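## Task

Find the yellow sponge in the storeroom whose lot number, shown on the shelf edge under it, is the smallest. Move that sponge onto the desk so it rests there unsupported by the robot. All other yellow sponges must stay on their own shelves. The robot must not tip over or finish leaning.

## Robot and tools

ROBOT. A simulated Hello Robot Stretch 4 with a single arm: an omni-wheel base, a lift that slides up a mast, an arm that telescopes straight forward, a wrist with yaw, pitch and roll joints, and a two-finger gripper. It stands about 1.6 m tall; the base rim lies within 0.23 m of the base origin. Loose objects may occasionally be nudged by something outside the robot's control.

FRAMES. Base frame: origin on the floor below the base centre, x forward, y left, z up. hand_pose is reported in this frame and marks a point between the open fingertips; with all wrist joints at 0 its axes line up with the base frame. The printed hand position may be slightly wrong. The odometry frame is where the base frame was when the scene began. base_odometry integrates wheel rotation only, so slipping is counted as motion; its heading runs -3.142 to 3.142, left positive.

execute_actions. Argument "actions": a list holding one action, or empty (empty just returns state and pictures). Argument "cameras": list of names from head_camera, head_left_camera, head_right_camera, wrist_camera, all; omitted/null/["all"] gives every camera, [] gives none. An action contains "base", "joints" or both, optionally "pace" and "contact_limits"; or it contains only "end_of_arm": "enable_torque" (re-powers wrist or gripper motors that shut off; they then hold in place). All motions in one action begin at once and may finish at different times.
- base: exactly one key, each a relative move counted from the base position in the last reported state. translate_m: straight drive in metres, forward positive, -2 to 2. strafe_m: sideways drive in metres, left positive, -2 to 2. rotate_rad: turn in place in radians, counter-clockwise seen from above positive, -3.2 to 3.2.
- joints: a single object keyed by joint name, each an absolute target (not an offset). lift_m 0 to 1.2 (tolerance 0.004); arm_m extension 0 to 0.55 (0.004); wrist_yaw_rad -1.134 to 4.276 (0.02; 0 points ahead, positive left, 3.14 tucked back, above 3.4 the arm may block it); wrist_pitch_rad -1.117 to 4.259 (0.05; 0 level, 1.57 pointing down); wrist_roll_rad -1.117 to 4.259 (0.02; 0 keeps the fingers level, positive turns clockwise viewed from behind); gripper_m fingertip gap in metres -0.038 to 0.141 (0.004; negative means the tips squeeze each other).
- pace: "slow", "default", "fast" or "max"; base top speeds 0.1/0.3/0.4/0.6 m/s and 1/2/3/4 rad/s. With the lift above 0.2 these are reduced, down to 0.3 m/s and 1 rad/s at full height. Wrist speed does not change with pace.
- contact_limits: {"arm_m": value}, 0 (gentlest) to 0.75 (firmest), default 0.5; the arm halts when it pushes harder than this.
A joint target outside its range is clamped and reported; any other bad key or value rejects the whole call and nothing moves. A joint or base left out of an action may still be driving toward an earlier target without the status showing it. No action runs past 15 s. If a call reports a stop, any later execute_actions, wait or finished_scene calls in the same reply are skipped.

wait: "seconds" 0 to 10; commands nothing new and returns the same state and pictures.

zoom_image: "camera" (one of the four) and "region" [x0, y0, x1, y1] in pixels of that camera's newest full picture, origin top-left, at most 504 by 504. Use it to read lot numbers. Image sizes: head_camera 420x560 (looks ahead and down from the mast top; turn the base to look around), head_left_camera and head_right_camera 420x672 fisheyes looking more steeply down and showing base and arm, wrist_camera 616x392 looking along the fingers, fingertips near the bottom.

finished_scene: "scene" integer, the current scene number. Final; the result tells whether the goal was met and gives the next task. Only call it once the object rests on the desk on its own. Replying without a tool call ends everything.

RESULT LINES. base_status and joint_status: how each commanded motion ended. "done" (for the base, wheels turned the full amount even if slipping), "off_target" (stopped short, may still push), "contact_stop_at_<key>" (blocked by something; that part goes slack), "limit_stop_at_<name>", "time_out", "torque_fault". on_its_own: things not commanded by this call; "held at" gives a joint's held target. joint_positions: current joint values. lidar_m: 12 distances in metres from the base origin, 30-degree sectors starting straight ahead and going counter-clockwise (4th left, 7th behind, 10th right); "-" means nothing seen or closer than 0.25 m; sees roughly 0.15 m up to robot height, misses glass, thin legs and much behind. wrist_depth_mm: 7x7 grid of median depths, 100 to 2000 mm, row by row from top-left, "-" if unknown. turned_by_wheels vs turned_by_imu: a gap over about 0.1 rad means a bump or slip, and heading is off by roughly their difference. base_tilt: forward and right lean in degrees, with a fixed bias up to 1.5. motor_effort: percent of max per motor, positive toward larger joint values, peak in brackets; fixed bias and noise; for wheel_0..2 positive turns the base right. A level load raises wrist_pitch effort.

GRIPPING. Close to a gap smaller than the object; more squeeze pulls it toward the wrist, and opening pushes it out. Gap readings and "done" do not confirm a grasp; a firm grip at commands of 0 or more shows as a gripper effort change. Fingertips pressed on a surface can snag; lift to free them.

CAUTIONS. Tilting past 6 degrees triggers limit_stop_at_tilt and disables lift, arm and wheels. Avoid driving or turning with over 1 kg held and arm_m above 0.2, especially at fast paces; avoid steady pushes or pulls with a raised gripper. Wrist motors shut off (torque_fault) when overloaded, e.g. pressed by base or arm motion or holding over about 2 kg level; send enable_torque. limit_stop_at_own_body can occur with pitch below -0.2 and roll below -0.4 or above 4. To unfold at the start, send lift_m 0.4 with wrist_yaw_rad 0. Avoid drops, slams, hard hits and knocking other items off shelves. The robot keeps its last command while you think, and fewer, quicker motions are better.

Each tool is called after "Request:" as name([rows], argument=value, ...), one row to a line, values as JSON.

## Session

Request:
execute_actions(actions=[])

Scene clock: 0.00 s.
base_odometry: x=+0.000 y=+0.000 heading=+0.000 (m, m, rad; odometry frame)
turned_by_wheels: +0.000 (rad since the last result)
turned_by_imu: +0.000 (rad since the last result)
base_tilt: forward=+0.7 right=-0.2 (deg)
lidar_m: 0.68 0.72 0.99 1.29 1.36 1.62 1.32 0.82 1.09 2.95 1.01 0.74
base_status: not commanded
joint_positions: lift_m=+0.264 arm_m=+0.001 wrist_yaw_rad=+3.191 wrist_pitch_rad=+0.000 wrist_roll_rad=+0.015 gripper_m=+0.057
joint_status: not commanded
motor_effort: lift_m=+20 arm_m=-1 wrist_yaw_rad=-1 wrist_pitch_rad=-6 wrist_roll_rad=-2 gripper_m=-1 wheel_0=+0 wheel_1=+0 wheel_2=+0 (%)
hand_pose: x=-0.1204 y=+0.0730 z=+0.4423 quat_wxyz=(-0.025, +0.000, +0.008, +1.000) (m; base frame)
wrist_depth_mm: - - 133 1618 1537 1576 1537 / - - 133 1618 1576 1537 1537 / - 110 135 1618 1618 1576 1576 / - 137 168 1576 1576 1576 1576 / 198 1756 1281 1661 1618 1576 1576 / 206 1430 198 1430 1160 1308 1255 / 200 931 1008 - 1008 917 946
pictures: head_camera, head_left_camera, head_right_camera, wrist_camera
Images, in order (width x height): head_camera 420x560, head_left_camera 420x672, head_right_camera 420x672, wrist_camera 616x392.

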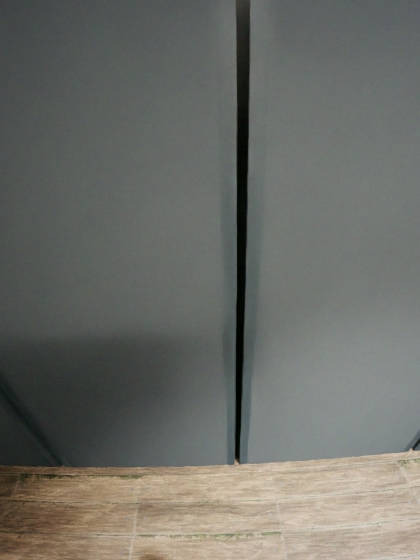

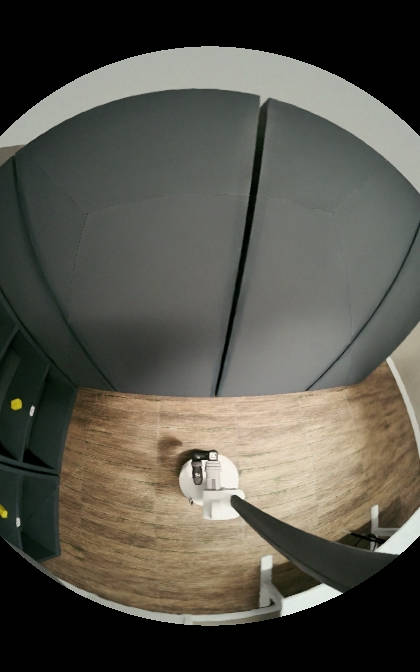

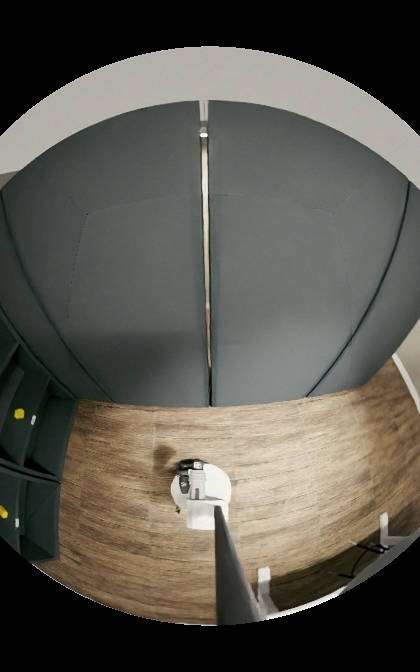

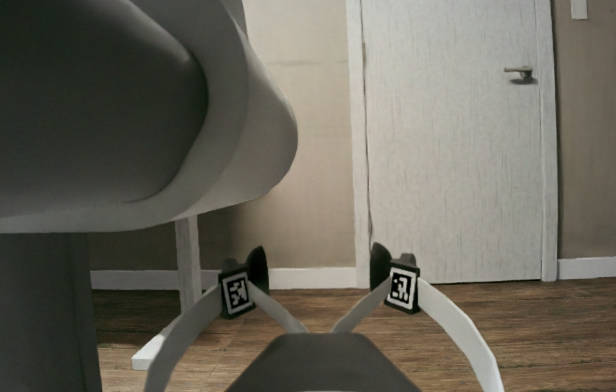

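Request:
execute_actions([
  {"base": {"rotate_rad": 1.59}, "joints": {"lift_m": 0.5, "wrist_yaw_rad": 0.25}, "pace": "max"},
])

Scene clock: 47.00 s.
base_odometry: x=+0.000 y=+0.000 heading=+1.590 (m, m, rad; odometry frame)
turned_by_wheels: +1.590 (rad since the last result)
turned_by_imu: +1.594 (rad since the last result)
base_tilt: forward=+0.7 right=-0.2 (deg)
lidar_m: 1.29 1.36 1.60 1.20 0.84 1.10 2.96 1.00 0.73 0.69 0.68 1.02
base_status: done
joint_positions: lift_m=+0.500 arm_m=+0.001 wrist_yaw_rad=+0.250 wrist_pitch_rad=+0.000 wrist_roll_rad=+0.015 gripper_m=+0.057
joint_status: all done
motor_effort: lift_m=+21(21) arm_m=-1(1) wrist_yaw_rad=-2(8) wrist_pitch_rad=-6(6) wrist_roll_rad=-2(1) gripper_m=-5(5) wheel_0=-1(6) wheel_1=+0(9) wheel_2=+0(10) (%)
hand_pose: x=+0.4733 y=-0.0132 z=+0.6782 quat_wxyz=(+0.992, +0.008, +0.001, +0.125) (m; base frame)
wrist_depth_mm: 1576 1537 1576 1182 1397 1336 1281 / 1661 1618 1661 1118 1255 1098 1098 / 1618 1499 1618 1160 1499 1336 1281 / 1661 1576 1708 1182 1464 1430 1281 / 1661 1499 1430 1138 1060 1205 1118 / 1618 1576 198 1138 1430 1397 1336 / 1464 1366 1308 - 1336 1205 1182
pictures: head_camera, head_left_camera, head_right_camera, wrist_camera
Images, in order (width x height): head_camera 420x560, head_left_camera 420x672, head_right_camera 420x672, wrist_camera 616x392.

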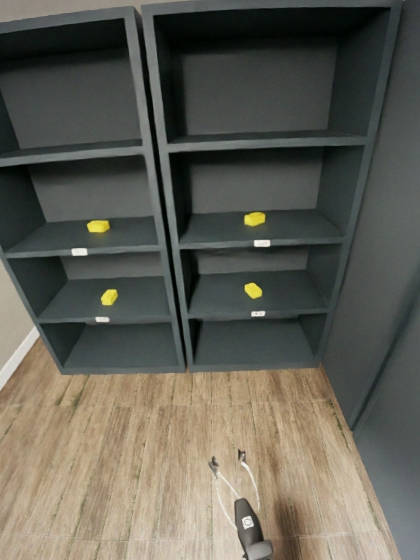

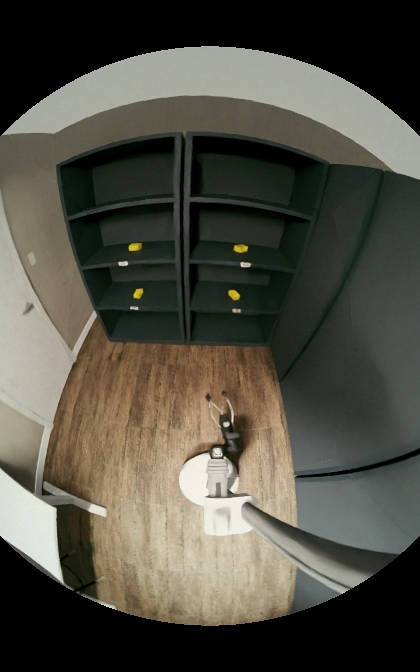

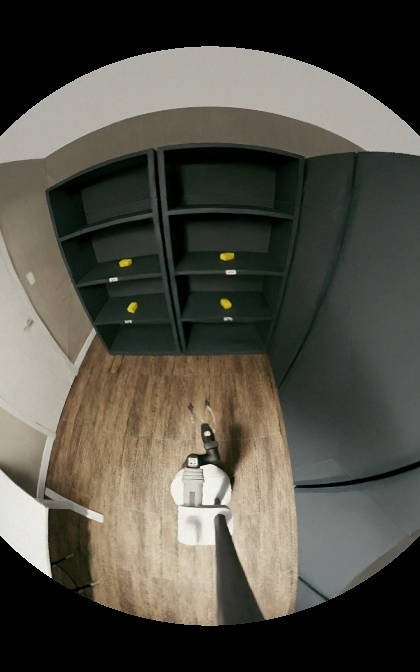

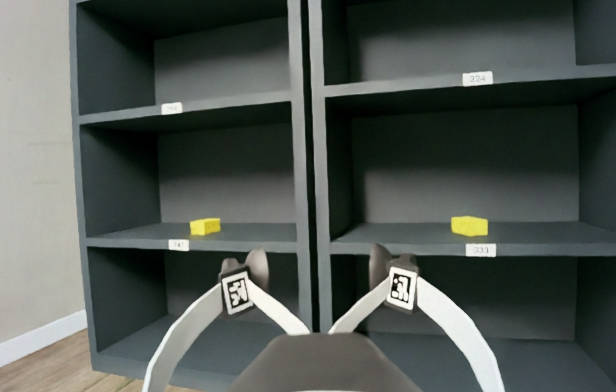

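Request:
zoom_image(camera="wrist_camera", region=[430, 60, 530, 270])

Request:
zoom_image(camera="wrist_camera", region=[140, 90, 230, 260])

Request:
zoom_image(camera="head_camera", region=[60, 235, 130, 330])

Request:
zoom_image(camera="head_camera", region=[230, 230, 290, 325])

Region (430, 60, 530, 270) of wrist_camera's 616x392 image, scaled by 2.400; it fills the left 240 columns of this view, and the rest is white.

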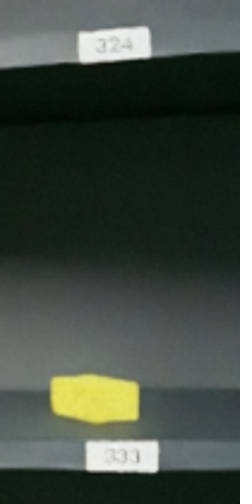

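Region (140, 90, 230, 260) of wrist_camera's 616x392 image, scaled by 2.965; it fills the left 267 columns of this view, and the rest is white.

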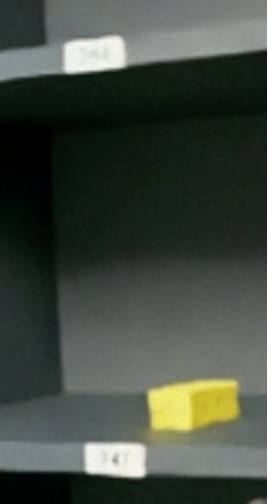

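Region (60, 235, 130, 330) of head_camera's 420x560 image, scaled by 5.305, with more detail than that image has; it fills the left 371 columns of this view, and the rest is white.

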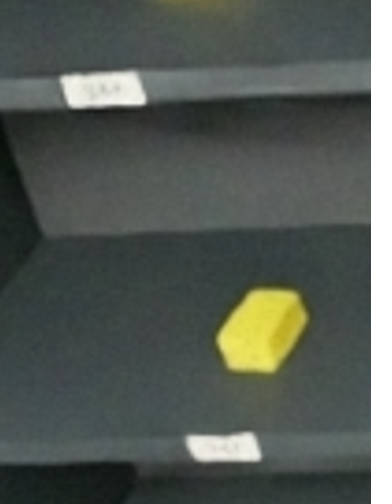

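Region (230, 230, 290, 325) of head_camera's 420x560 image, scaled by 5.305, with more detail than that image has; it fills the left 318 columns of this view, and the rest is white.

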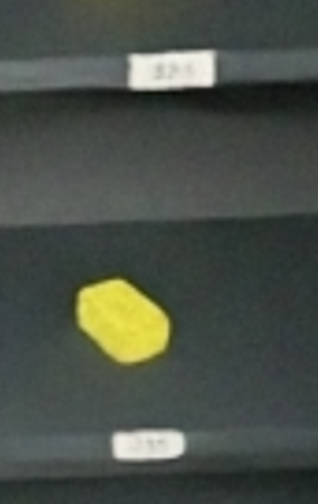

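Request:
execute_actions([
  {"base": {"rotate_rad": 0.434}, "joints": {"lift_m": 0.55, "arm_m": 0.5, "wrist_yaw_rad": -0.434}, "pace": "max"},
], cameras=["wrist_camera", "head_camera"])

Scene clock: 100.23 s.
base_odometry: x=+0.000 y=+0.000 heading=+2.024 (m, m, rad; odometry frame)
turned_by_wheels: +0.434 (rad since the last result)
turned_by_imu: +0.434 (rad since the last result)
base_tilt: forward=+0.7 right=-0.2 (deg)
lidar_m: 1.31 1.62 1.51 0.80 1.01 2.94 1.15 0.76 0.69 0.70 0.92 1.30
base_status: done
joint_positions: lift_m=+0.550 arm_m=+0.499 wrist_yaw_rad=-0.434 wrist_pitch_rad=+0.000 wrist_roll_rad=+0.015 gripper_m=+0.057
joint_status: all done
motor_effort: lift_m=+21(23) arm_m=+5(7) wrist_yaw_rad=-2(6) wrist_pitch_rad=-6(7) wrist_roll_rad=-2(2) gripper_m=-4(5) wheel_0=+0(6) wheel_1=+0(7) wheel_2=+0(8) (%)
hand_pose: x=+0.8950 y=-0.2006 z=+0.7282 quat_wxyz=(+0.977, +0.007, -0.002, -0.215) (m; base frame)
wrist_depth_mm: 1098 1078 1078 1060 1060 1060 1060 / 723 732 699 654 732 741 750 / 1098 1098 1118 647 1078 1078 1042 / 1098 1118 1098 654 1078 1078 1078 / 1118 1138 1098 661 1098 1098 1025 / 732 715 198 661 654 699 691 / 1160 1138 1118 - 1098 1098 1118
pictures: head_camera, wrist_camera
Images, in order (width x height): head_camera 420x560, wrist_camera 616x392.

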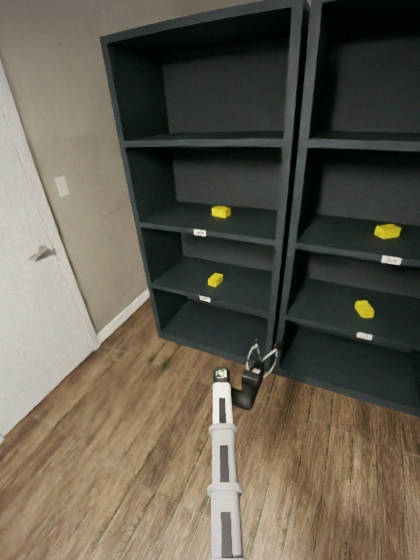

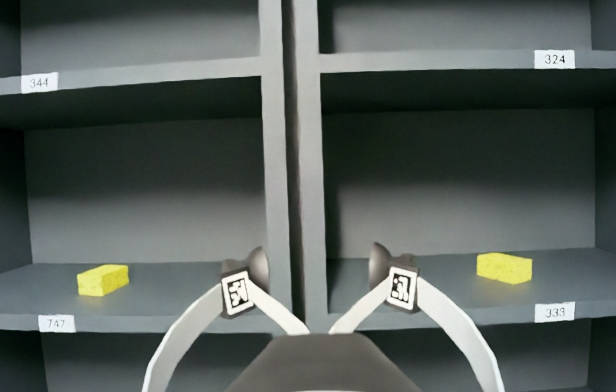

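Request:
zoom_image(camera="wrist_camera", region=[0, 55, 110, 110])

Request:
zoom_image(camera="wrist_camera", region=[506, 35, 616, 90])

Request:
zoom_image(camera="wrist_camera", region=[10, 295, 120, 350])

Request:
zoom_image(camera="wrist_camera", region=[506, 285, 616, 340])

Region (0, 55, 110, 110) of wrist_camera's 616x392 image, scaled by 4.582.

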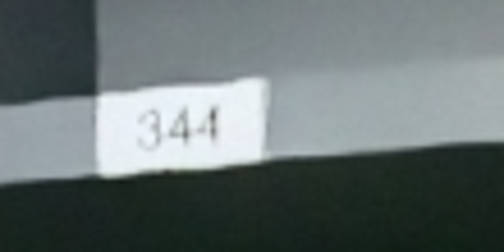

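Region (506, 35, 616, 90) of wrist_camera's 616x392 image, scaled by 4.582.

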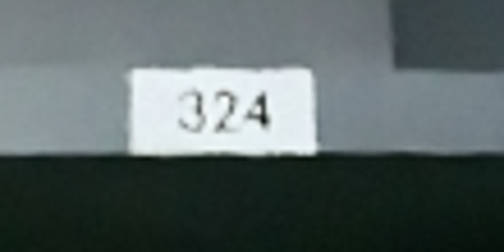

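Region (10, 295, 120, 350) of wrist_camera's 616x392 image, scaled by 4.582.

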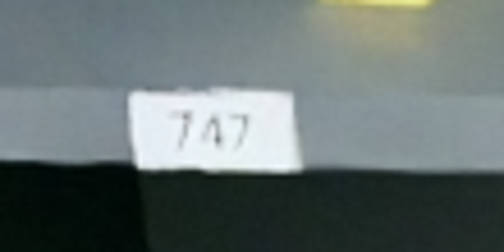

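Region (506, 285, 616, 340) of wrist_camera's 616x392 image, scaled by 4.582.

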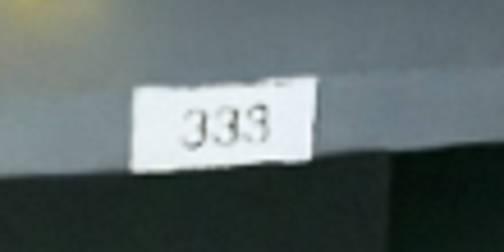

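Request:
execute_actions(actions=[])

Scene clock: 120.23 s.
base_odometry: x=+0.000 y=+0.000 heading=+2.024 (m, m, rad; odometry frame)
turned_by_wheels: +0.000 (rad since the last result)
turned_by_imu: -0.001 (rad since the last result)
base_tilt: forward=+0.7 right=-0.2 (deg)
lidar_m: 1.31 1.64 1.51 0.83 1.02 2.92 1.12 0.75 0.69 0.71 0.91 1.28
base_status: done
joint_positions: lift_m=+0.550 arm_m=+0.499 wrist_yaw_rad=-0.434 wrist_pitch_rad=+0.000 wrist_roll_rad=+0.015 gripper_m=+0.057
joint_status: all done
motor_effort: lift_m=+21(23) arm_m=+5(7) wrist_yaw_rad=-2(6) wrist_pitch_rad=-6(7) wrist_roll_rad=-2(2) gripper_m=-2(5) wheel_0=+0(6) wheel_1=+0(7) wheel_2=+1(8) (%)
hand_pose: x=+0.8950 y=-0.2006 z=+0.7282 quat_wxyz=(+0.977, +0.007, -0.002, -0.215) (m; base frame)
wrist_depth_mm: 1098 1098 1098 1060 1042 1078 1060 / 707 741 699 647 741 750 759 / 1118 1118 1060 647 1098 1060 1060 / 1138 1138 1098 654 1118 1078 1078 / 1138 1118 1098 668 1078 1098 1042 / 707 715 198 668 661 699 683 / 1160 1138 1138 - 1118 1118 1118
pictures: head_camera, head_left_camera, head_right_camera, wrist_camera
Images, in order (width x height): head_camera 420x560, head_left_camera 420x672, head_right_camera 420x672, wrist_camera 616x392.

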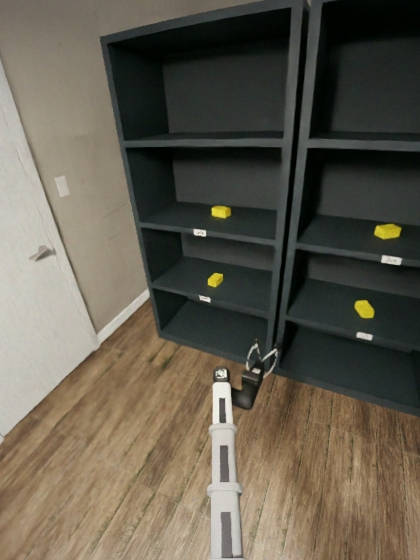

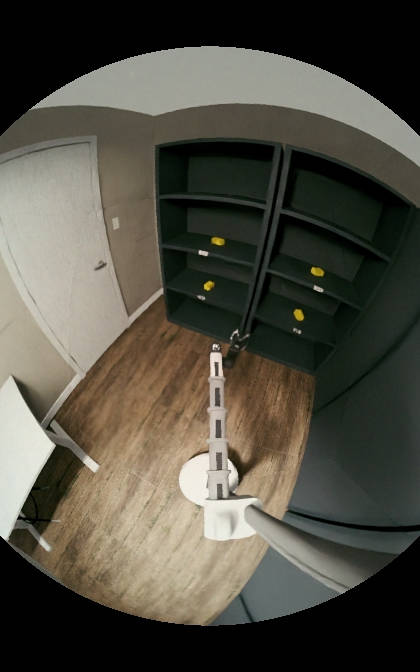

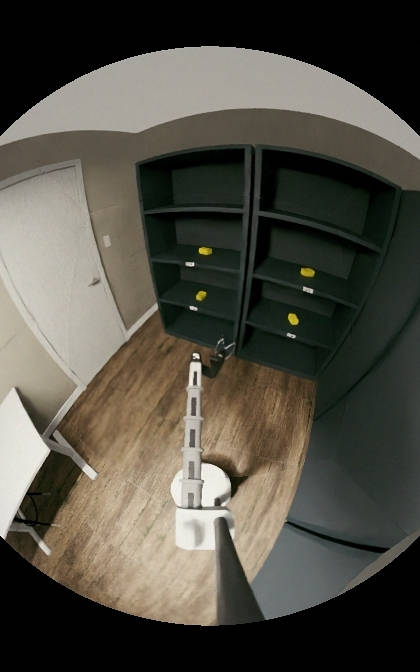

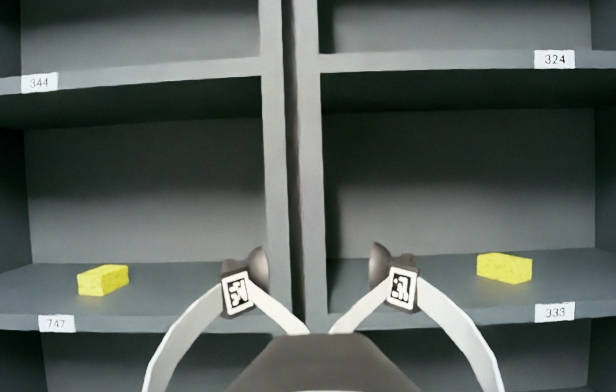

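Request:
execute_actions([
  {"base": {"rotate_rad": -0.434}, "joints": {"lift_m": 0.38, "arm_m": 0.3, "wrist_yaw_rad": 0.5}, "pace": "max"},
], cameras=["head_camera"])

Scene clock: 154.03 s.
base_odometry: x=+0.000 y=+0.000 heading=+1.590 (m, m, rad; odometry frame)
turned_by_wheels: -0.434 (rad since the last result)
turned_by_imu: -0.437 (rad since the last result)
base_tilt: forward=+0.7 right=-0.1 (deg)
lidar_m: 1.29 1.35 1.60 1.21 0.83 1.10 2.97 1.03 0.74 0.69 0.73 1.00
base_status: done
joint_positions: lift_m=+0.380 arm_m=+0.301 wrist_yaw_rad=+0.500 wrist_pitch_rad=+0.000 wrist_roll_rad=+0.015 gripper_m=+0.057
joint_status: all done
motor_effort: lift_m=+18(19) arm_m=-5(6) wrist_yaw_rad=+0(14) wrist_pitch_rad=-7(9) wrist_roll_rad=-1(2) gripper_m=-4(4) wheel_0=+0(7) wheel_1=-1(8) wheel_2=-2(9) (%)
hand_pose: x=+0.7670 y=+0.0615 z=+0.5583 quat_wxyz=(+0.969, +0.007, +0.002, +0.247) (m; base frame)
wrist_depth_mm: 1366 1308 1397 904 820 917 917 / 1397 1281 1336 1336 820 1060 976 / 1464 1336 1537 1336 798 1042 976 / 1430 1366 1430 1308 798 1042 931 / 1430 1397 1537 1397 820 1098 1025 / 1430 1430 198 1336 778 1060 991 / 1229 1205 1118 - 878 976 976
pictures: head_camera
Images, in order (width x height): head_camera 420x560.

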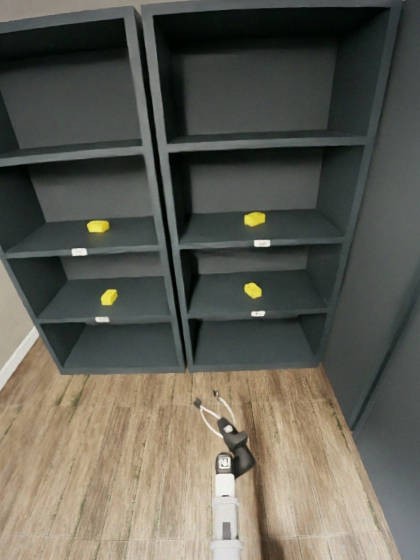

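Request:
execute_actions([
  {"base": {"translate_m": -2.0}, "joints": {"lift_m": 0.2, "arm_m": 0.0, "wrist_yaw_rad": 1.57}, "pace": "max"},
], cameras=["head_left_camera", "head_right_camera"])

Scene clock: 161.97 s.
base_odometry: x=+0.038 y=-2.000 heading=+1.590 (m, m, rad; odometry frame)
turned_by_wheels: +0.000 (rad since the last result)
turned_by_imu: -0.010 (rad since the last result)
base_tilt: forward=+0.7 right=-0.2 (deg)
lidar_m: 2.77 1.09 0.79 0.75 1.34 0.97 0.93 0.96 1.34 0.72 0.75 1.04
base_status: done
joint_positions: lift_m=+0.200 arm_m=+0.002 wrist_yaw_rad=+1.570 wrist_pitch_rad=+0.000 wrist_roll_rad=+0.015 gripper_m=+0.057
joint_status: all done
motor_effort: lift_m=+19(19) arm_m=-5(6) wrist_yaw_rad=+0(8) wrist_pitch_rad=-7(9) wrist_roll_rad=-1(1) gripper_m=-3(2) wheel_0=+1(6) wheel_1=+1(8) wheel_2=+1(13) (%)
hand_pose: x=+0.2605 y=+0.2884 z=+0.3783 quat_wxyz=(+0.707, +0.005, +0.005, +0.707) (m; base frame)
wrist_depth_mm: 1464 1430 1430 759 750 759 798 / 1464 1464 1464 1042 976 960 960 / 1499 1464 1499 1464 1430 976 1430 / 1499 1464 1464 1464 1464 1430 1430 / 1537 1499 1499 1464 1430 1499 1430 / 1281 1281 198 1118 917 1138 1025 / 878 866 854 - 866 788 798
pictures: head_left_camera, head_right_camera
Images, in order (width x height): head_left_camera 420x672, head_right_camera 420x672.

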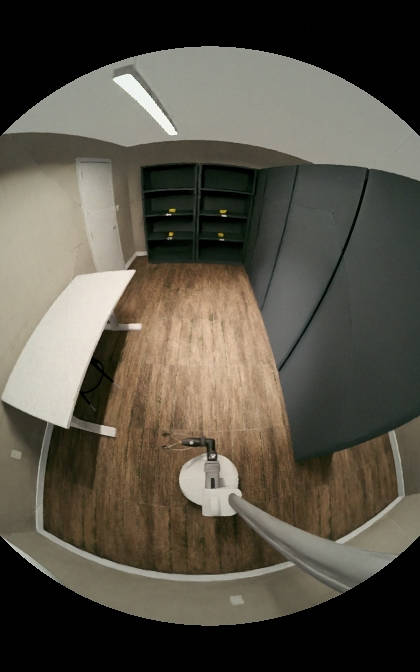

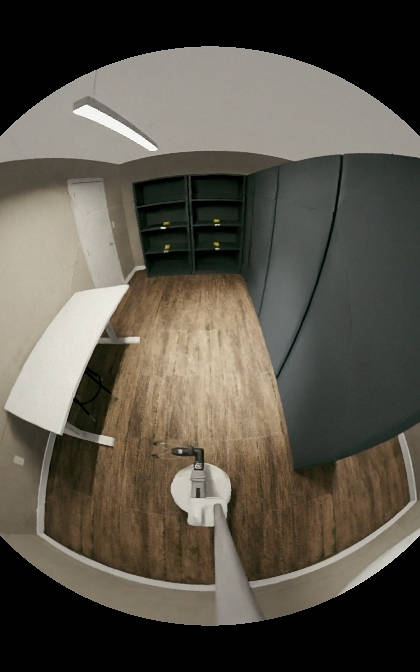

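Request:
execute_actions([
  {"base": {"translate_m": -0.4}, "pace": "max"},
], cameras=["head_right_camera"])

Scene clock: 167.23 s.
base_odometry: x=+0.045 y=-2.400 heading=+1.590 (m, m, rad; odometry frame)
turned_by_wheels: +0.000 (rad since the last result)
turned_by_imu: -0.003 (rad since the last result)
base_tilt: forward=+0.7 right=-0.2 (deg)
lidar_m: 2.76 1.11 0.96 1.50 0.78 0.57 0.53 0.57 0.80 2.12 0.87 1.04
base_status: done
joint_positions: lift_m=+0.200 arm_m=+0.002 wrist_yaw_rad=+1.570 wrist_pitch_rad=+0.000 wrist_roll_rad=+0.015 gripper_m=+0.057
joint_status: not commanded
motor_effort: lift_m=+19(18) arm_m=-5(5) wrist_yaw_rad=+0(1) wrist_pitch_rad=-6(8) wrist_roll_rad=-2(2) gripper_m=-6(3) wheel_0=+0(7) wheel_1=+0(8) wheel_2=+0(13) (%)
hand_pose: x=+0.2605 y=+0.2884 z=+0.3783 quat_wxyz=(+0.707, +0.005, +0.005, +0.707) (m; base frame)
wrist_depth_mm: 1138 1397 1430 1397 1397 750 723 / 1160 1464 1464 1464 1430 976 960 / 1138 1464 1464 1464 1430 1430 1397 / 1138 1430 1499 1430 1430 1464 1464 / 1138 1464 1430 1464 1464 1430 1430 / 1060 1255 198 1205 991 1025 1078 / 891 854 866 - 866 759 768
pictures: head_right_camera
Images, in order (width x height): head_right_camera 420x672.

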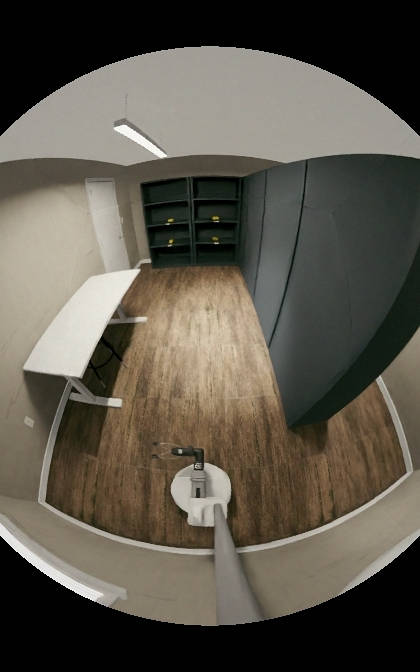

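Request:
execute_actions([
  {"base": {"strafe_m": -1.82}, "pace": "max"},
], cameras=["head_camera", "head_left_camera"])

Scene clock: 175.77 s.
base_odometry: x=+1.865 y=-2.365 heading=+1.590 (m, m, rad; odometry frame)
turned_by_wheels: +0.000 (rad since the last result)
turned_by_imu: -0.010 (rad since the last result)
base_tilt: forward=+0.7 right=-0.1 (deg)
lidar_m: 1.42 0.83 0.75 2.12 0.80 0.54 0.50 0.52 0.40 0.39 0.39 0.54
base_status: done
joint_positions: lift_m=+0.200 arm_m=+0.002 wrist_yaw_rad=+1.570 wrist_pitch_rad=+0.000 wrist_roll_rad=+0.015 gripper_m=+0.057
joint_status: not commanded
motor_effort: lift_m=+20(19) arm_m=-5(5) wrist_yaw_rad=-1(1) wrist_pitch_rad=-7(8) wrist_roll_rad=-2(2) gripper_m=-2(1) wheel_0=-1(14) wheel_1=-1(14) wheel_2=+0(1) (%)
hand_pose: x=+0.2605 y=+0.2884 z=+0.3782 quat_wxyz=(+0.707, +0.005, +0.005, +0.707) (m; base frame)
wrist_depth_mm: 1118 1576 - - 931 591 960 / 1060 1618 - - 946 554 960 / 1118 1661 - - - 580 891 / 1098 1576 - - - 634 976 / 1078 1537 - - 798 647 1008 / 1060 1229 197 1182 715 591 891 / 891 866 866 - 820 621 654
pictures: head_camera, head_left_camera
Images, in order (width x height): head_camera 420x560, head_left_camera 420x672.

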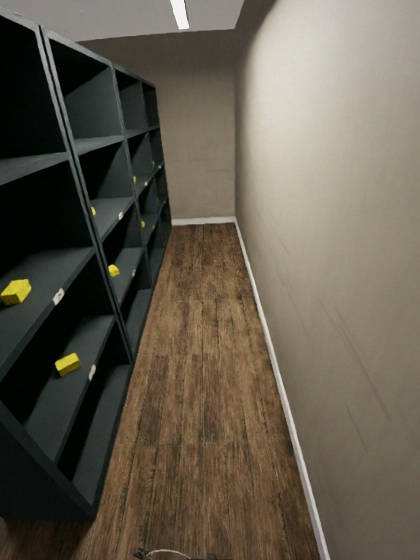

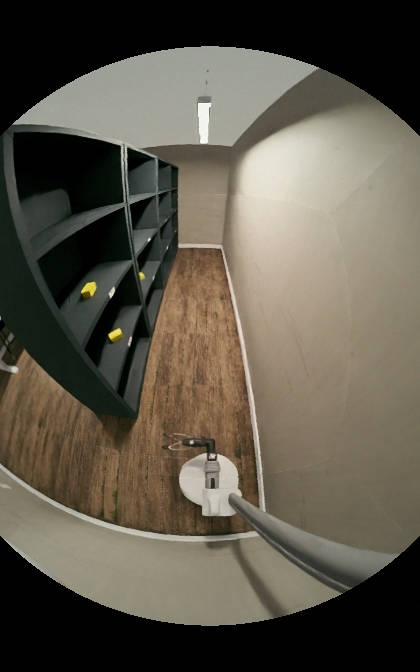

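Request:
zoom_image(camera="head_camera", region=[0, 60, 260, 420])

Region (0, 60, 260, 420) of head_camera's 420x560 image, scaled by 1.400, with more detail than that image has.

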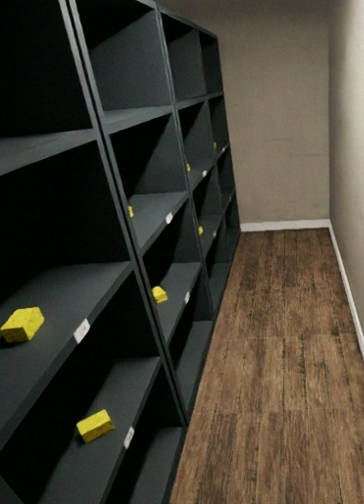

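Request:
zoom_image(camera="head_camera", region=[30, 270, 120, 400])

Request:
zoom_image(camera="head_camera", region=[44, 282, 74, 312])

Region (30, 270, 120, 400) of head_camera's 420x560 image, scaled by 3.877, with more detail than that image has; it fills the left 349 columns of this view, and the rest is white.

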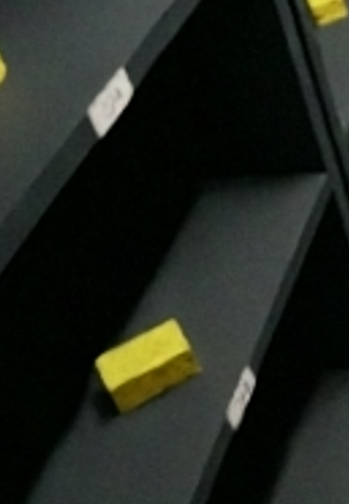

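Region (44, 282, 74, 312) of head_camera's 420x560 image, scaled by 16.800, with more detail than that image has.

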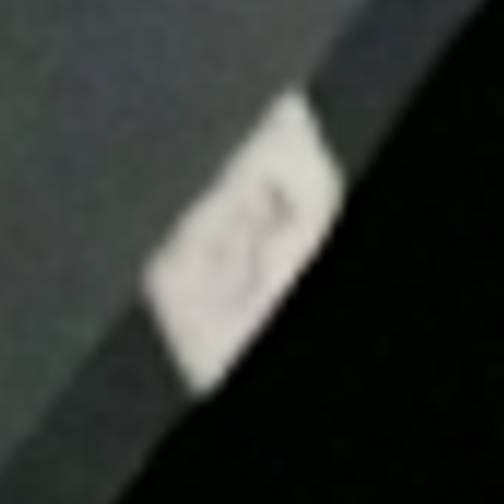

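Request:
zoom_image(camera="head_camera", region=[90, 140, 190, 290])

Region (90, 140, 190, 290) of head_camera's 420x560 image, scaled by 3.360, with more detail than that image has.

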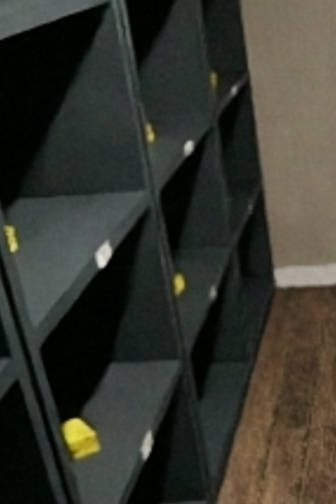

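Request:
execute_actions([
  {"base": {"translate_m": 0.6}, "joints": {"lift_m": 0.55, "arm_m": 0.5, "wrist_yaw_rad": 1.77}, "pace": "max"},
], cameras=["wrist_camera", "head_camera"])

Scene clock: 252.57 s.
base_odometry: x=+1.853 y=-1.765 heading=+1.590 (m, m, rad; odometry frame)
turned_by_wheels: +0.000 (rad since the last result)
turned_by_imu: +0.000 (rad since the last result)
base_tilt: forward=+0.7 right=-0.2 (deg)
lidar_m: 1.36 0.90 0.62 0.59 1.63 1.14 1.11 0.55 0.39 0.36 0.37 0.52
base_status: done
joint_positions: lift_m=+0.550 arm_m=+0.499 wrist_yaw_rad=+1.770 wrist_pitch_rad=+0.000 wrist_roll_rad=+0.015 gripper_m=+0.057
joint_status: all done
motor_effort: lift_m=+20(24) arm_m=+5(6) wrist_yaw_rad=+0(1) wrist_pitch_rad=-6(6) wrist_roll_rad=-2(2) gripper_m=-3(4) wheel_0=-2(8) wheel_1=-2(5) wheel_2=+0(12) (%)
hand_pose: x=+0.6987 y=+0.3001 z=+0.7282 quat_wxyz=(+0.633, +0.005, +0.006, +0.774) (m; base frame)
wrist_depth_mm: 904 1098 1042 976 530 504 484 / 750 661 691 715 647 597 750 / 917 1098 1042 1008 976 904 878 / 891 1118 1078 1025 960 904 878 / 891 1118 1060 1025 530 854 891 / 732 732 198 699 530 585 640 / 878 1042 1078 - 539 517 508
pictures: head_camera, wrist_camera
Images, in order (width x height): head_camera 420x560, wrist_camera 616x392.

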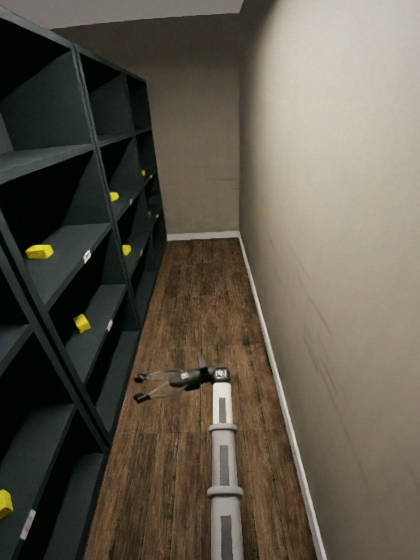

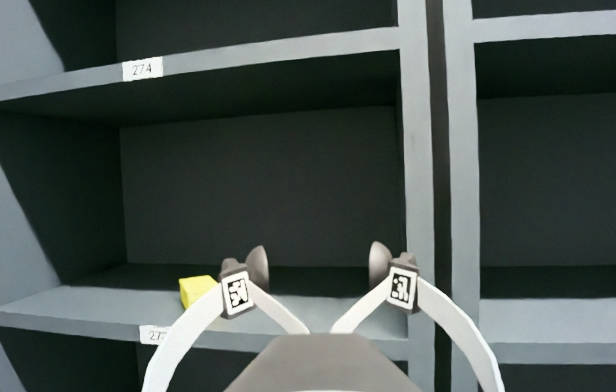

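Request:
zoom_image(camera="wrist_camera", region=[120, 310, 200, 360])

Request:
zoom_image(camera="wrist_camera", region=[105, 45, 185, 95])

Region (120, 310, 200, 360) of wrist_camera's 616x392 image, scaled by 6.300; it fills the top 315 rows of this view, and the rest is white.

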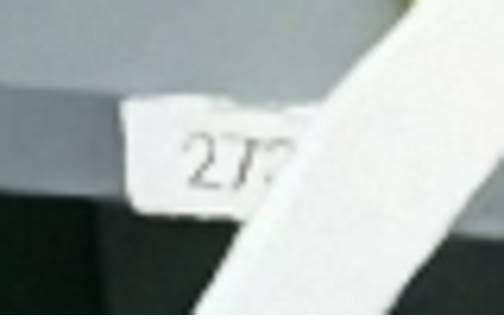

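Region (105, 45, 185, 95) of wrist_camera's 616x392 image, scaled by 6.300; it fills the top 315 rows of this view, and the rest is white.

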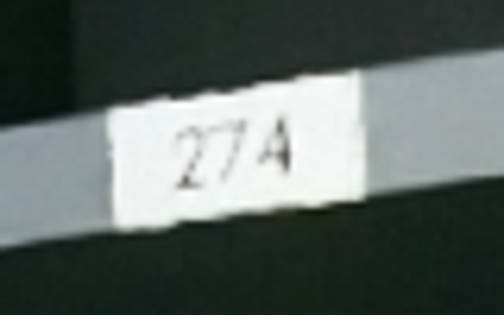

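Request:
execute_actions([
  {"joints": {"wrist_yaw_rad": 1.37}, "pace": "max"},
], cameras=["wrist_camera"])

Scene clock: 260.67 s.
base_odometry: x=+1.853 y=-1.765 heading=+1.590 (m, m, rad; odometry frame)
turned_by_wheels: +0.000 (rad since the last result)
turned_by_imu: -0.001 (rad since the last result)
base_tilt: forward=+0.8 right=-0.2 (deg)
lidar_m: 1.40 0.87 0.63 0.57 1.61 1.14 1.10 0.55 0.36 0.35 0.36 0.54
base_status: not commanded
joint_positions: lift_m=+0.550 arm_m=+0.499 wrist_yaw_rad=+1.370 wrist_pitch_rad=+0.000 wrist_roll_rad=+0.015 gripper_m=+0.057
joint_status: all done
motor_effort: lift_m=+21(21) arm_m=+5(5) wrist_yaw_rad=-2(7) wrist_pitch_rad=-7(9) wrist_roll_rad=-2(1) gripper_m=-4(4) wheel_0=-2(2) wheel_1=-2(2) wheel_2=+0(0) (%)
hand_pose: x=+0.8131 y=+0.2653 z=+0.7282 quat_wxyz=(+0.774, +0.006, +0.005, +0.633) (m; base frame)
wrist_depth_mm: 891 946 842 1025 1078 1098 1008 / 609 640 609 609 732 741 759 / 931 960 991 1042 1078 1138 1042 / 931 960 991 1025 1098 1138 1078 / 931 976 976 931 1060 1098 976 / 668 723 198 647 621 707 750 / 559 554 597 - 1138 1182 1078
pictures: wrist_camera
Images, in order (width x height): wrist_camera 616x392.

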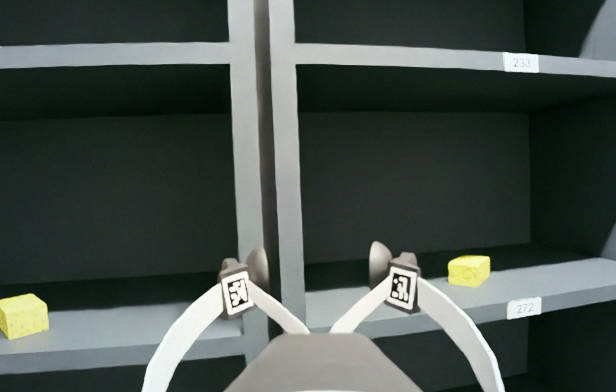

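Request:
zoom_image(camera="wrist_camera", region=[485, 40, 565, 90])

Request:
zoom_image(camera="wrist_camera", region=[485, 285, 565, 335])

Region (485, 40, 565, 90) of wrist_camera's 616x392 image, scaled by 6.300; it fills the top 315 rows of this view, and the rest is white.

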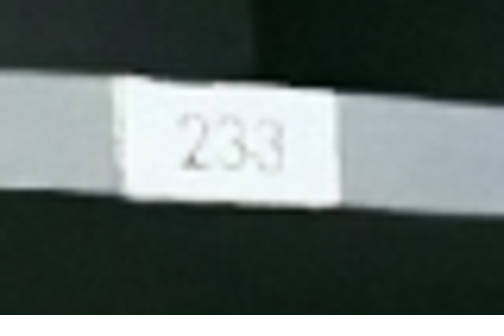

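Region (485, 285, 565, 335) of wrist_camera's 616x392 image, scaled by 6.300; it fills the top 315 rows of this view, and the rest is white.

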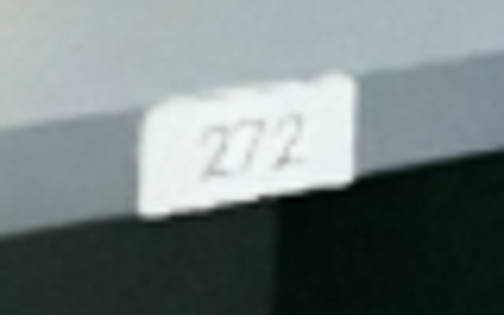

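Request:
execute_actions([
  {"base": {"translate_m": 1.66}, "joints": {"arm_m": 0.55, "wrist_yaw_rad": 1.47}, "pace": "max"},
], cameras=["wrist_camera", "head_camera"])

Scene clock: 290.27 s.
base_odometry: x=+1.822 y=-0.105 heading=+1.590 (m, m, rad; odometry frame)
turned_by_wheels: +0.000 (rad since the last result)
turned_by_imu: +0.004 (rad since the last result)
base_tilt: forward=+0.8 right=-0.2 (deg)
lidar_m: 1.31 0.92 0.65 0.60 0.65 0.88 1.50 0.51 0.33 0.31 0.37 0.48
base_status: done
joint_positions: lift_m=+0.550 arm_m=+0.549 wrist_yaw_rad=+1.470 wrist_pitch_rad=+0.000 wrist_roll_rad=+0.015 gripper_m=+0.057
joint_status: all done
motor_effort: lift_m=+20(21) arm_m=+5(2) wrist_yaw_rad=-1(4) wrist_pitch_rad=-8(6) wrist_roll_rad=-1(2) gripper_m=-2(4) wheel_0=+0(7) wheel_1=+0(7) wheel_2=+0(12) (%)
hand_pose: x=+0.8360 y=+0.2782 z=+0.7282 quat_wxyz=(+0.742, +0.006, +0.005, +0.671) (m; base frame)
wrist_depth_mm: 991 991 1008 1008 603 1060 1098 / 609 647 683 707 609 750 750 / 991 1008 1025 1025 615 1098 1078 / 1008 1008 1042 1060 621 1098 1098 / 1008 1008 1042 1060 621 1098 1042 / 732 683 198 707 627 699 683 / 750 591 1042 - 634 1118 1160
pictures: head_camera, wrist_camera
Images, in order (width x height): head_camera 420x560, wrist_camera 616x392.

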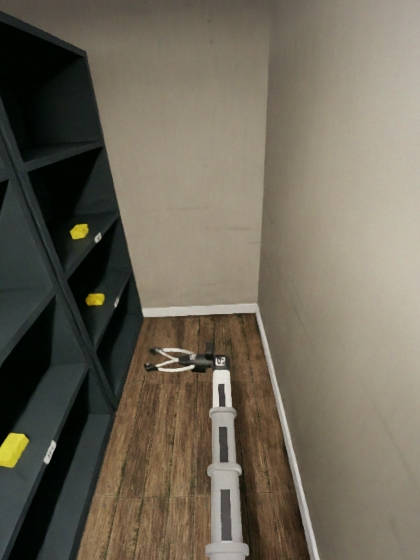

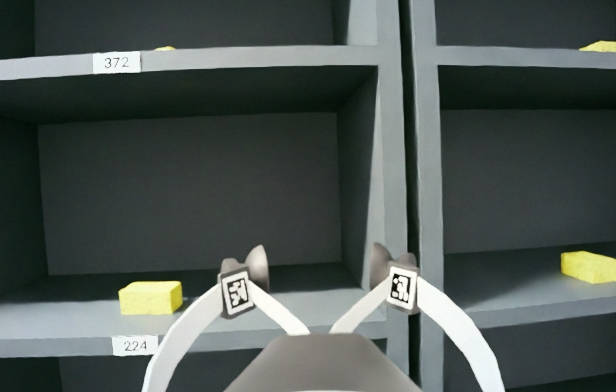

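Request:
execute_actions([
  {"base": {"translate_m": 0.48}, "joints": {"arm_m": 0.3, "wrist_yaw_rad": 1.49, "lift_m": 0.52, "gripper_m": 0.085}, "pace": "max"},
], cameras=["wrist_camera", "head_left_camera"])

Scene clock: 319.20 s.
base_odometry: x=+1.813 y=+0.375 heading=+1.589 (m, m, rad; odometry frame)
turned_by_wheels: +0.000 (rad since the last result)
turned_by_imu: +0.000 (rad since the last result)
base_tilt: forward=+0.8 right=-0.2 (deg)
lidar_m: 1.30 0.93 0.67 0.61 0.63 0.92 1.47 0.51 0.36 0.32 0.35 0.47
base_status: done
joint_positions: lift_m=+0.520 arm_m=+0.301 wrist_yaw_rad=+1.490 wrist_pitch_rad=+0.000 wrist_roll_rad=+0.015 gripper_m=+0.085
joint_status: all done
motor_effort: lift_m=+18(22) arm_m=-6(6) wrist_yaw_rad=-2(4) wrist_pitch_rad=-6(7) wrist_roll_rad=-2(2) gripper_m=-4(3) wheel_0=-2(6) wheel_1=-1(6) wheel_2=+0(12) (%)
hand_pose: x=+0.5823 y=+0.2805 z=+0.6984 quat_wxyz=(+0.735, +0.006, +0.005, +0.678) (m; base frame)
wrist_depth_mm: 976 788 591 603 615 627 691 / 707 741 778 683 866 878 891 / 976 1008 1025 1042 1060 1078 1078 / 991 1008 1042 1060 1060 1078 1078 / 1008 1042 976 831 1008 878 891 / 647 640 198 609 627 634 1060 / 1042 1008 1078 - 1078 1118 1098
pictures: head_left_camera, wrist_camera
Images, in order (width x height): head_left_camera 420x672, wrist_camera 616x392.

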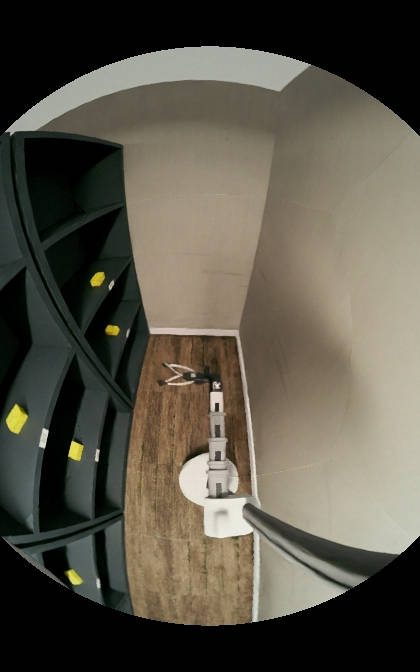

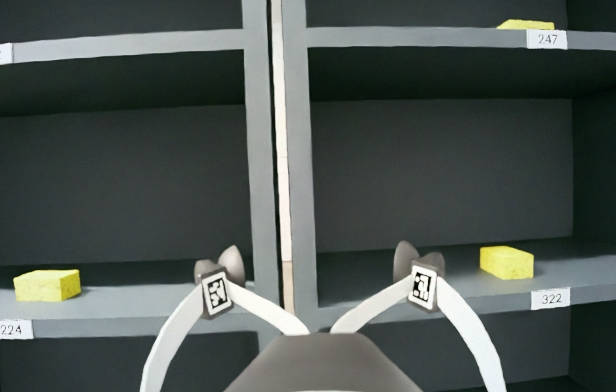

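Request:
zoom_image(camera="wrist_camera", region=[505, 15, 585, 65])

Request:
zoom_image(camera="wrist_camera", region=[510, 275, 590, 325])

Request:
zoom_image(camera="wrist_camera", region=[0, 255, 120, 350])

Region (505, 15, 585, 65) of wrist_camera's 616x392 image, scaled by 6.300; it fills the top 315 rows of this view, and the rest is white.

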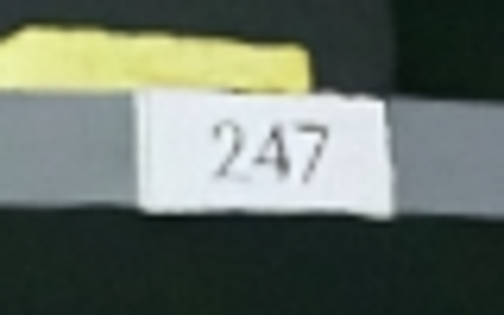

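Region (510, 275, 590, 325) of wrist_camera's 616x392 image, scaled by 6.300; it fills the top 315 rows of this view, and the rest is white.

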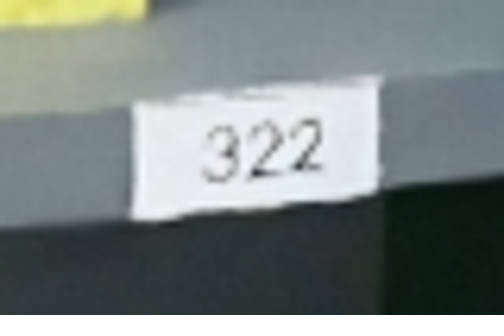

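Region (0, 255, 120, 350) of wrist_camera's 616x392 image, scaled by 4.200; it fills the top 399 rows of this view, and the rest is white.

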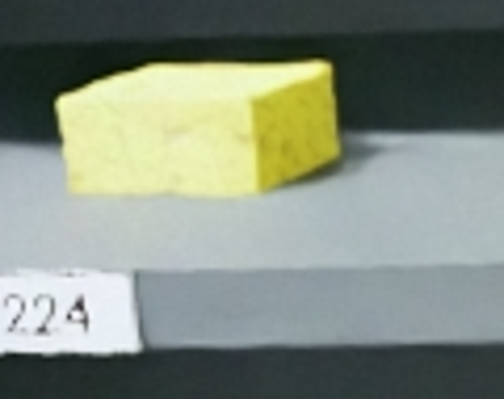

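Request:
execute_actions([
  {"base": {"rotate_rad": 1.595}, "joints": {"arm_m": 0.08, "wrist_yaw_rad": 0.0, "wrist_pitch_rad": 0.3, "lift_m": 0.48, "gripper_m": 0.14}, "pace": "max"},
], cameras=["wrist_camera", "head_camera"])

Scene clock: 362.00 s.
base_odometry: x=+1.813 y=+0.375 heading=-3.099 (m, m, rad; odometry frame)
turned_by_wheels: +1.595 (rad since the last result)
turned_by_imu: +1.599 (rad since the last result)
base_tilt: forward=+0.7 right=-0.2 (deg)
lidar_m: 0.61 0.64 0.92 1.32 0.47 0.33 0.32 0.34 0.49 1.39 0.92 0.65
base_status: done
joint_positions: lift_m=+0.480 arm_m=+0.081 wrist_yaw_rad=+0.000 wrist_pitch_rad=+0.302 wrist_roll_rad=+0.015 gripper_m=+0.140
joint_status: all done
motor_effort: lift_m=+19(22) arm_m=-6(6) wrist_yaw_rad=-2(12) wrist_pitch_rad=-8(8) wrist_roll_rad=-1(2) gripper_m=-2(2) wheel_0=+0(6) wheel_1=+1(6) wheel_2=+1(9) (%)
hand_pose: x=+0.5273 y=-0.0873 z=+0.5724 quat_wxyz=(+0.989, +0.007, +0.151, -0.001) (m; base frame)
wrist_depth_mm: 564 715 715 699 707 707 627 / 559 759 741 750 741 723 640 / 564 715 778 741 707 691 603 / 492 469 466 442 436 427 418 / 384 373 370 368 366 353 574 / 549 683 904 904 866 778 647 / 539 723 831 - 788 759 661
pictures: head_camera, wrist_camera
Images, in order (width x height): head_camera 420x560, wrist_camera 616x392.

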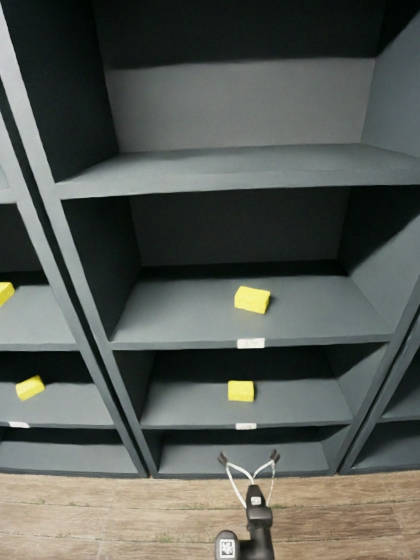

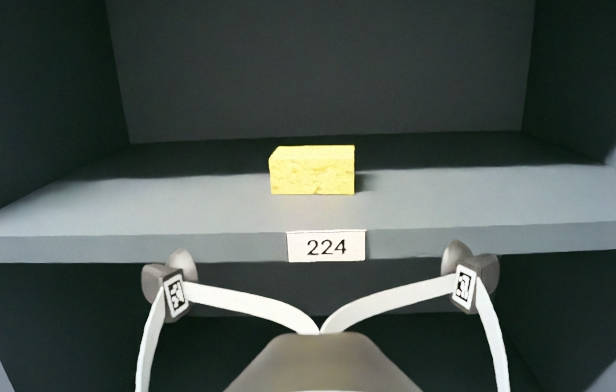

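Request:
execute_actions([
  {"joints": {"arm_m": 0.342, "wrist_yaw_rad": 0.03}, "pace": "max"},
], cameras=["wrist_camera", "head_camera"])

Scene clock: 376.47 s.
base_odometry: x=+1.813 y=+0.375 heading=-3.099 (m, m, rad; odometry frame)
turned_by_wheels: +0.000 (rad since the last result)
turned_by_imu: -0.001 (rad since the last result)
base_tilt: forward=+0.8 right=-0.2 (deg)
lidar_m: 0.61 0.65 0.93 1.32 0.49 0.34 0.31 0.35 0.47 1.45 0.94 0.63
base_status: not commanded
joint_positions: lift_m=+0.480 arm_m=+0.341 wrist_yaw_rad=+0.030 wrist_pitch_rad=+0.302 wrist_roll_rad=+0.015 gripper_m=+0.140
joint_status: all done
motor_effort: lift_m=+19(19) arm_m=+5(6) wrist_yaw_rad=-1(8) wrist_pitch_rad=-5(8) wrist_roll_rad=-1(2) gripper_m=+0(1) wheel_0=+0(0) wheel_1=+1(1) wheel_2=+1(2) (%)
hand_pose: x=+0.7899 y=-0.0791 z=+0.5724 quat_wxyz=(+0.988, +0.005, +0.151, +0.014) (m; base frame)
wrist_depth_mm: 484 484 484 477 466 459 452 / 512 508 508 496 492 484 477 / 530 535 530 521 512 508 504 / 492 473 459 452 433 421 413 / 338 330 309 229 240 286 300 / 255 243 209 197 193 221 234 / 209 205 212 - 199 196 198
pictures: head_camera, wrist_camera
Images, in order (width x height): head_camera 420x560, wrist_camera 616x392.

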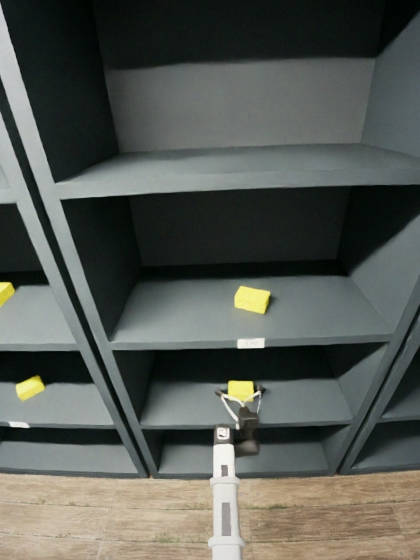

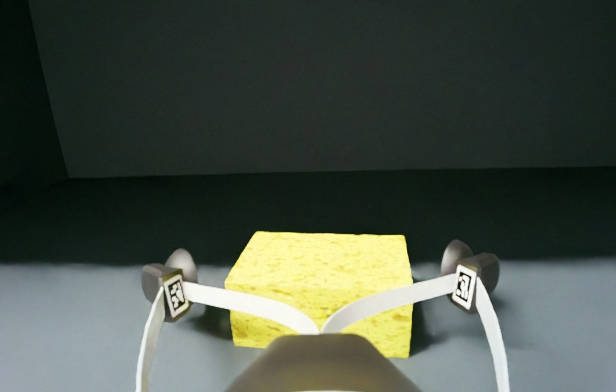

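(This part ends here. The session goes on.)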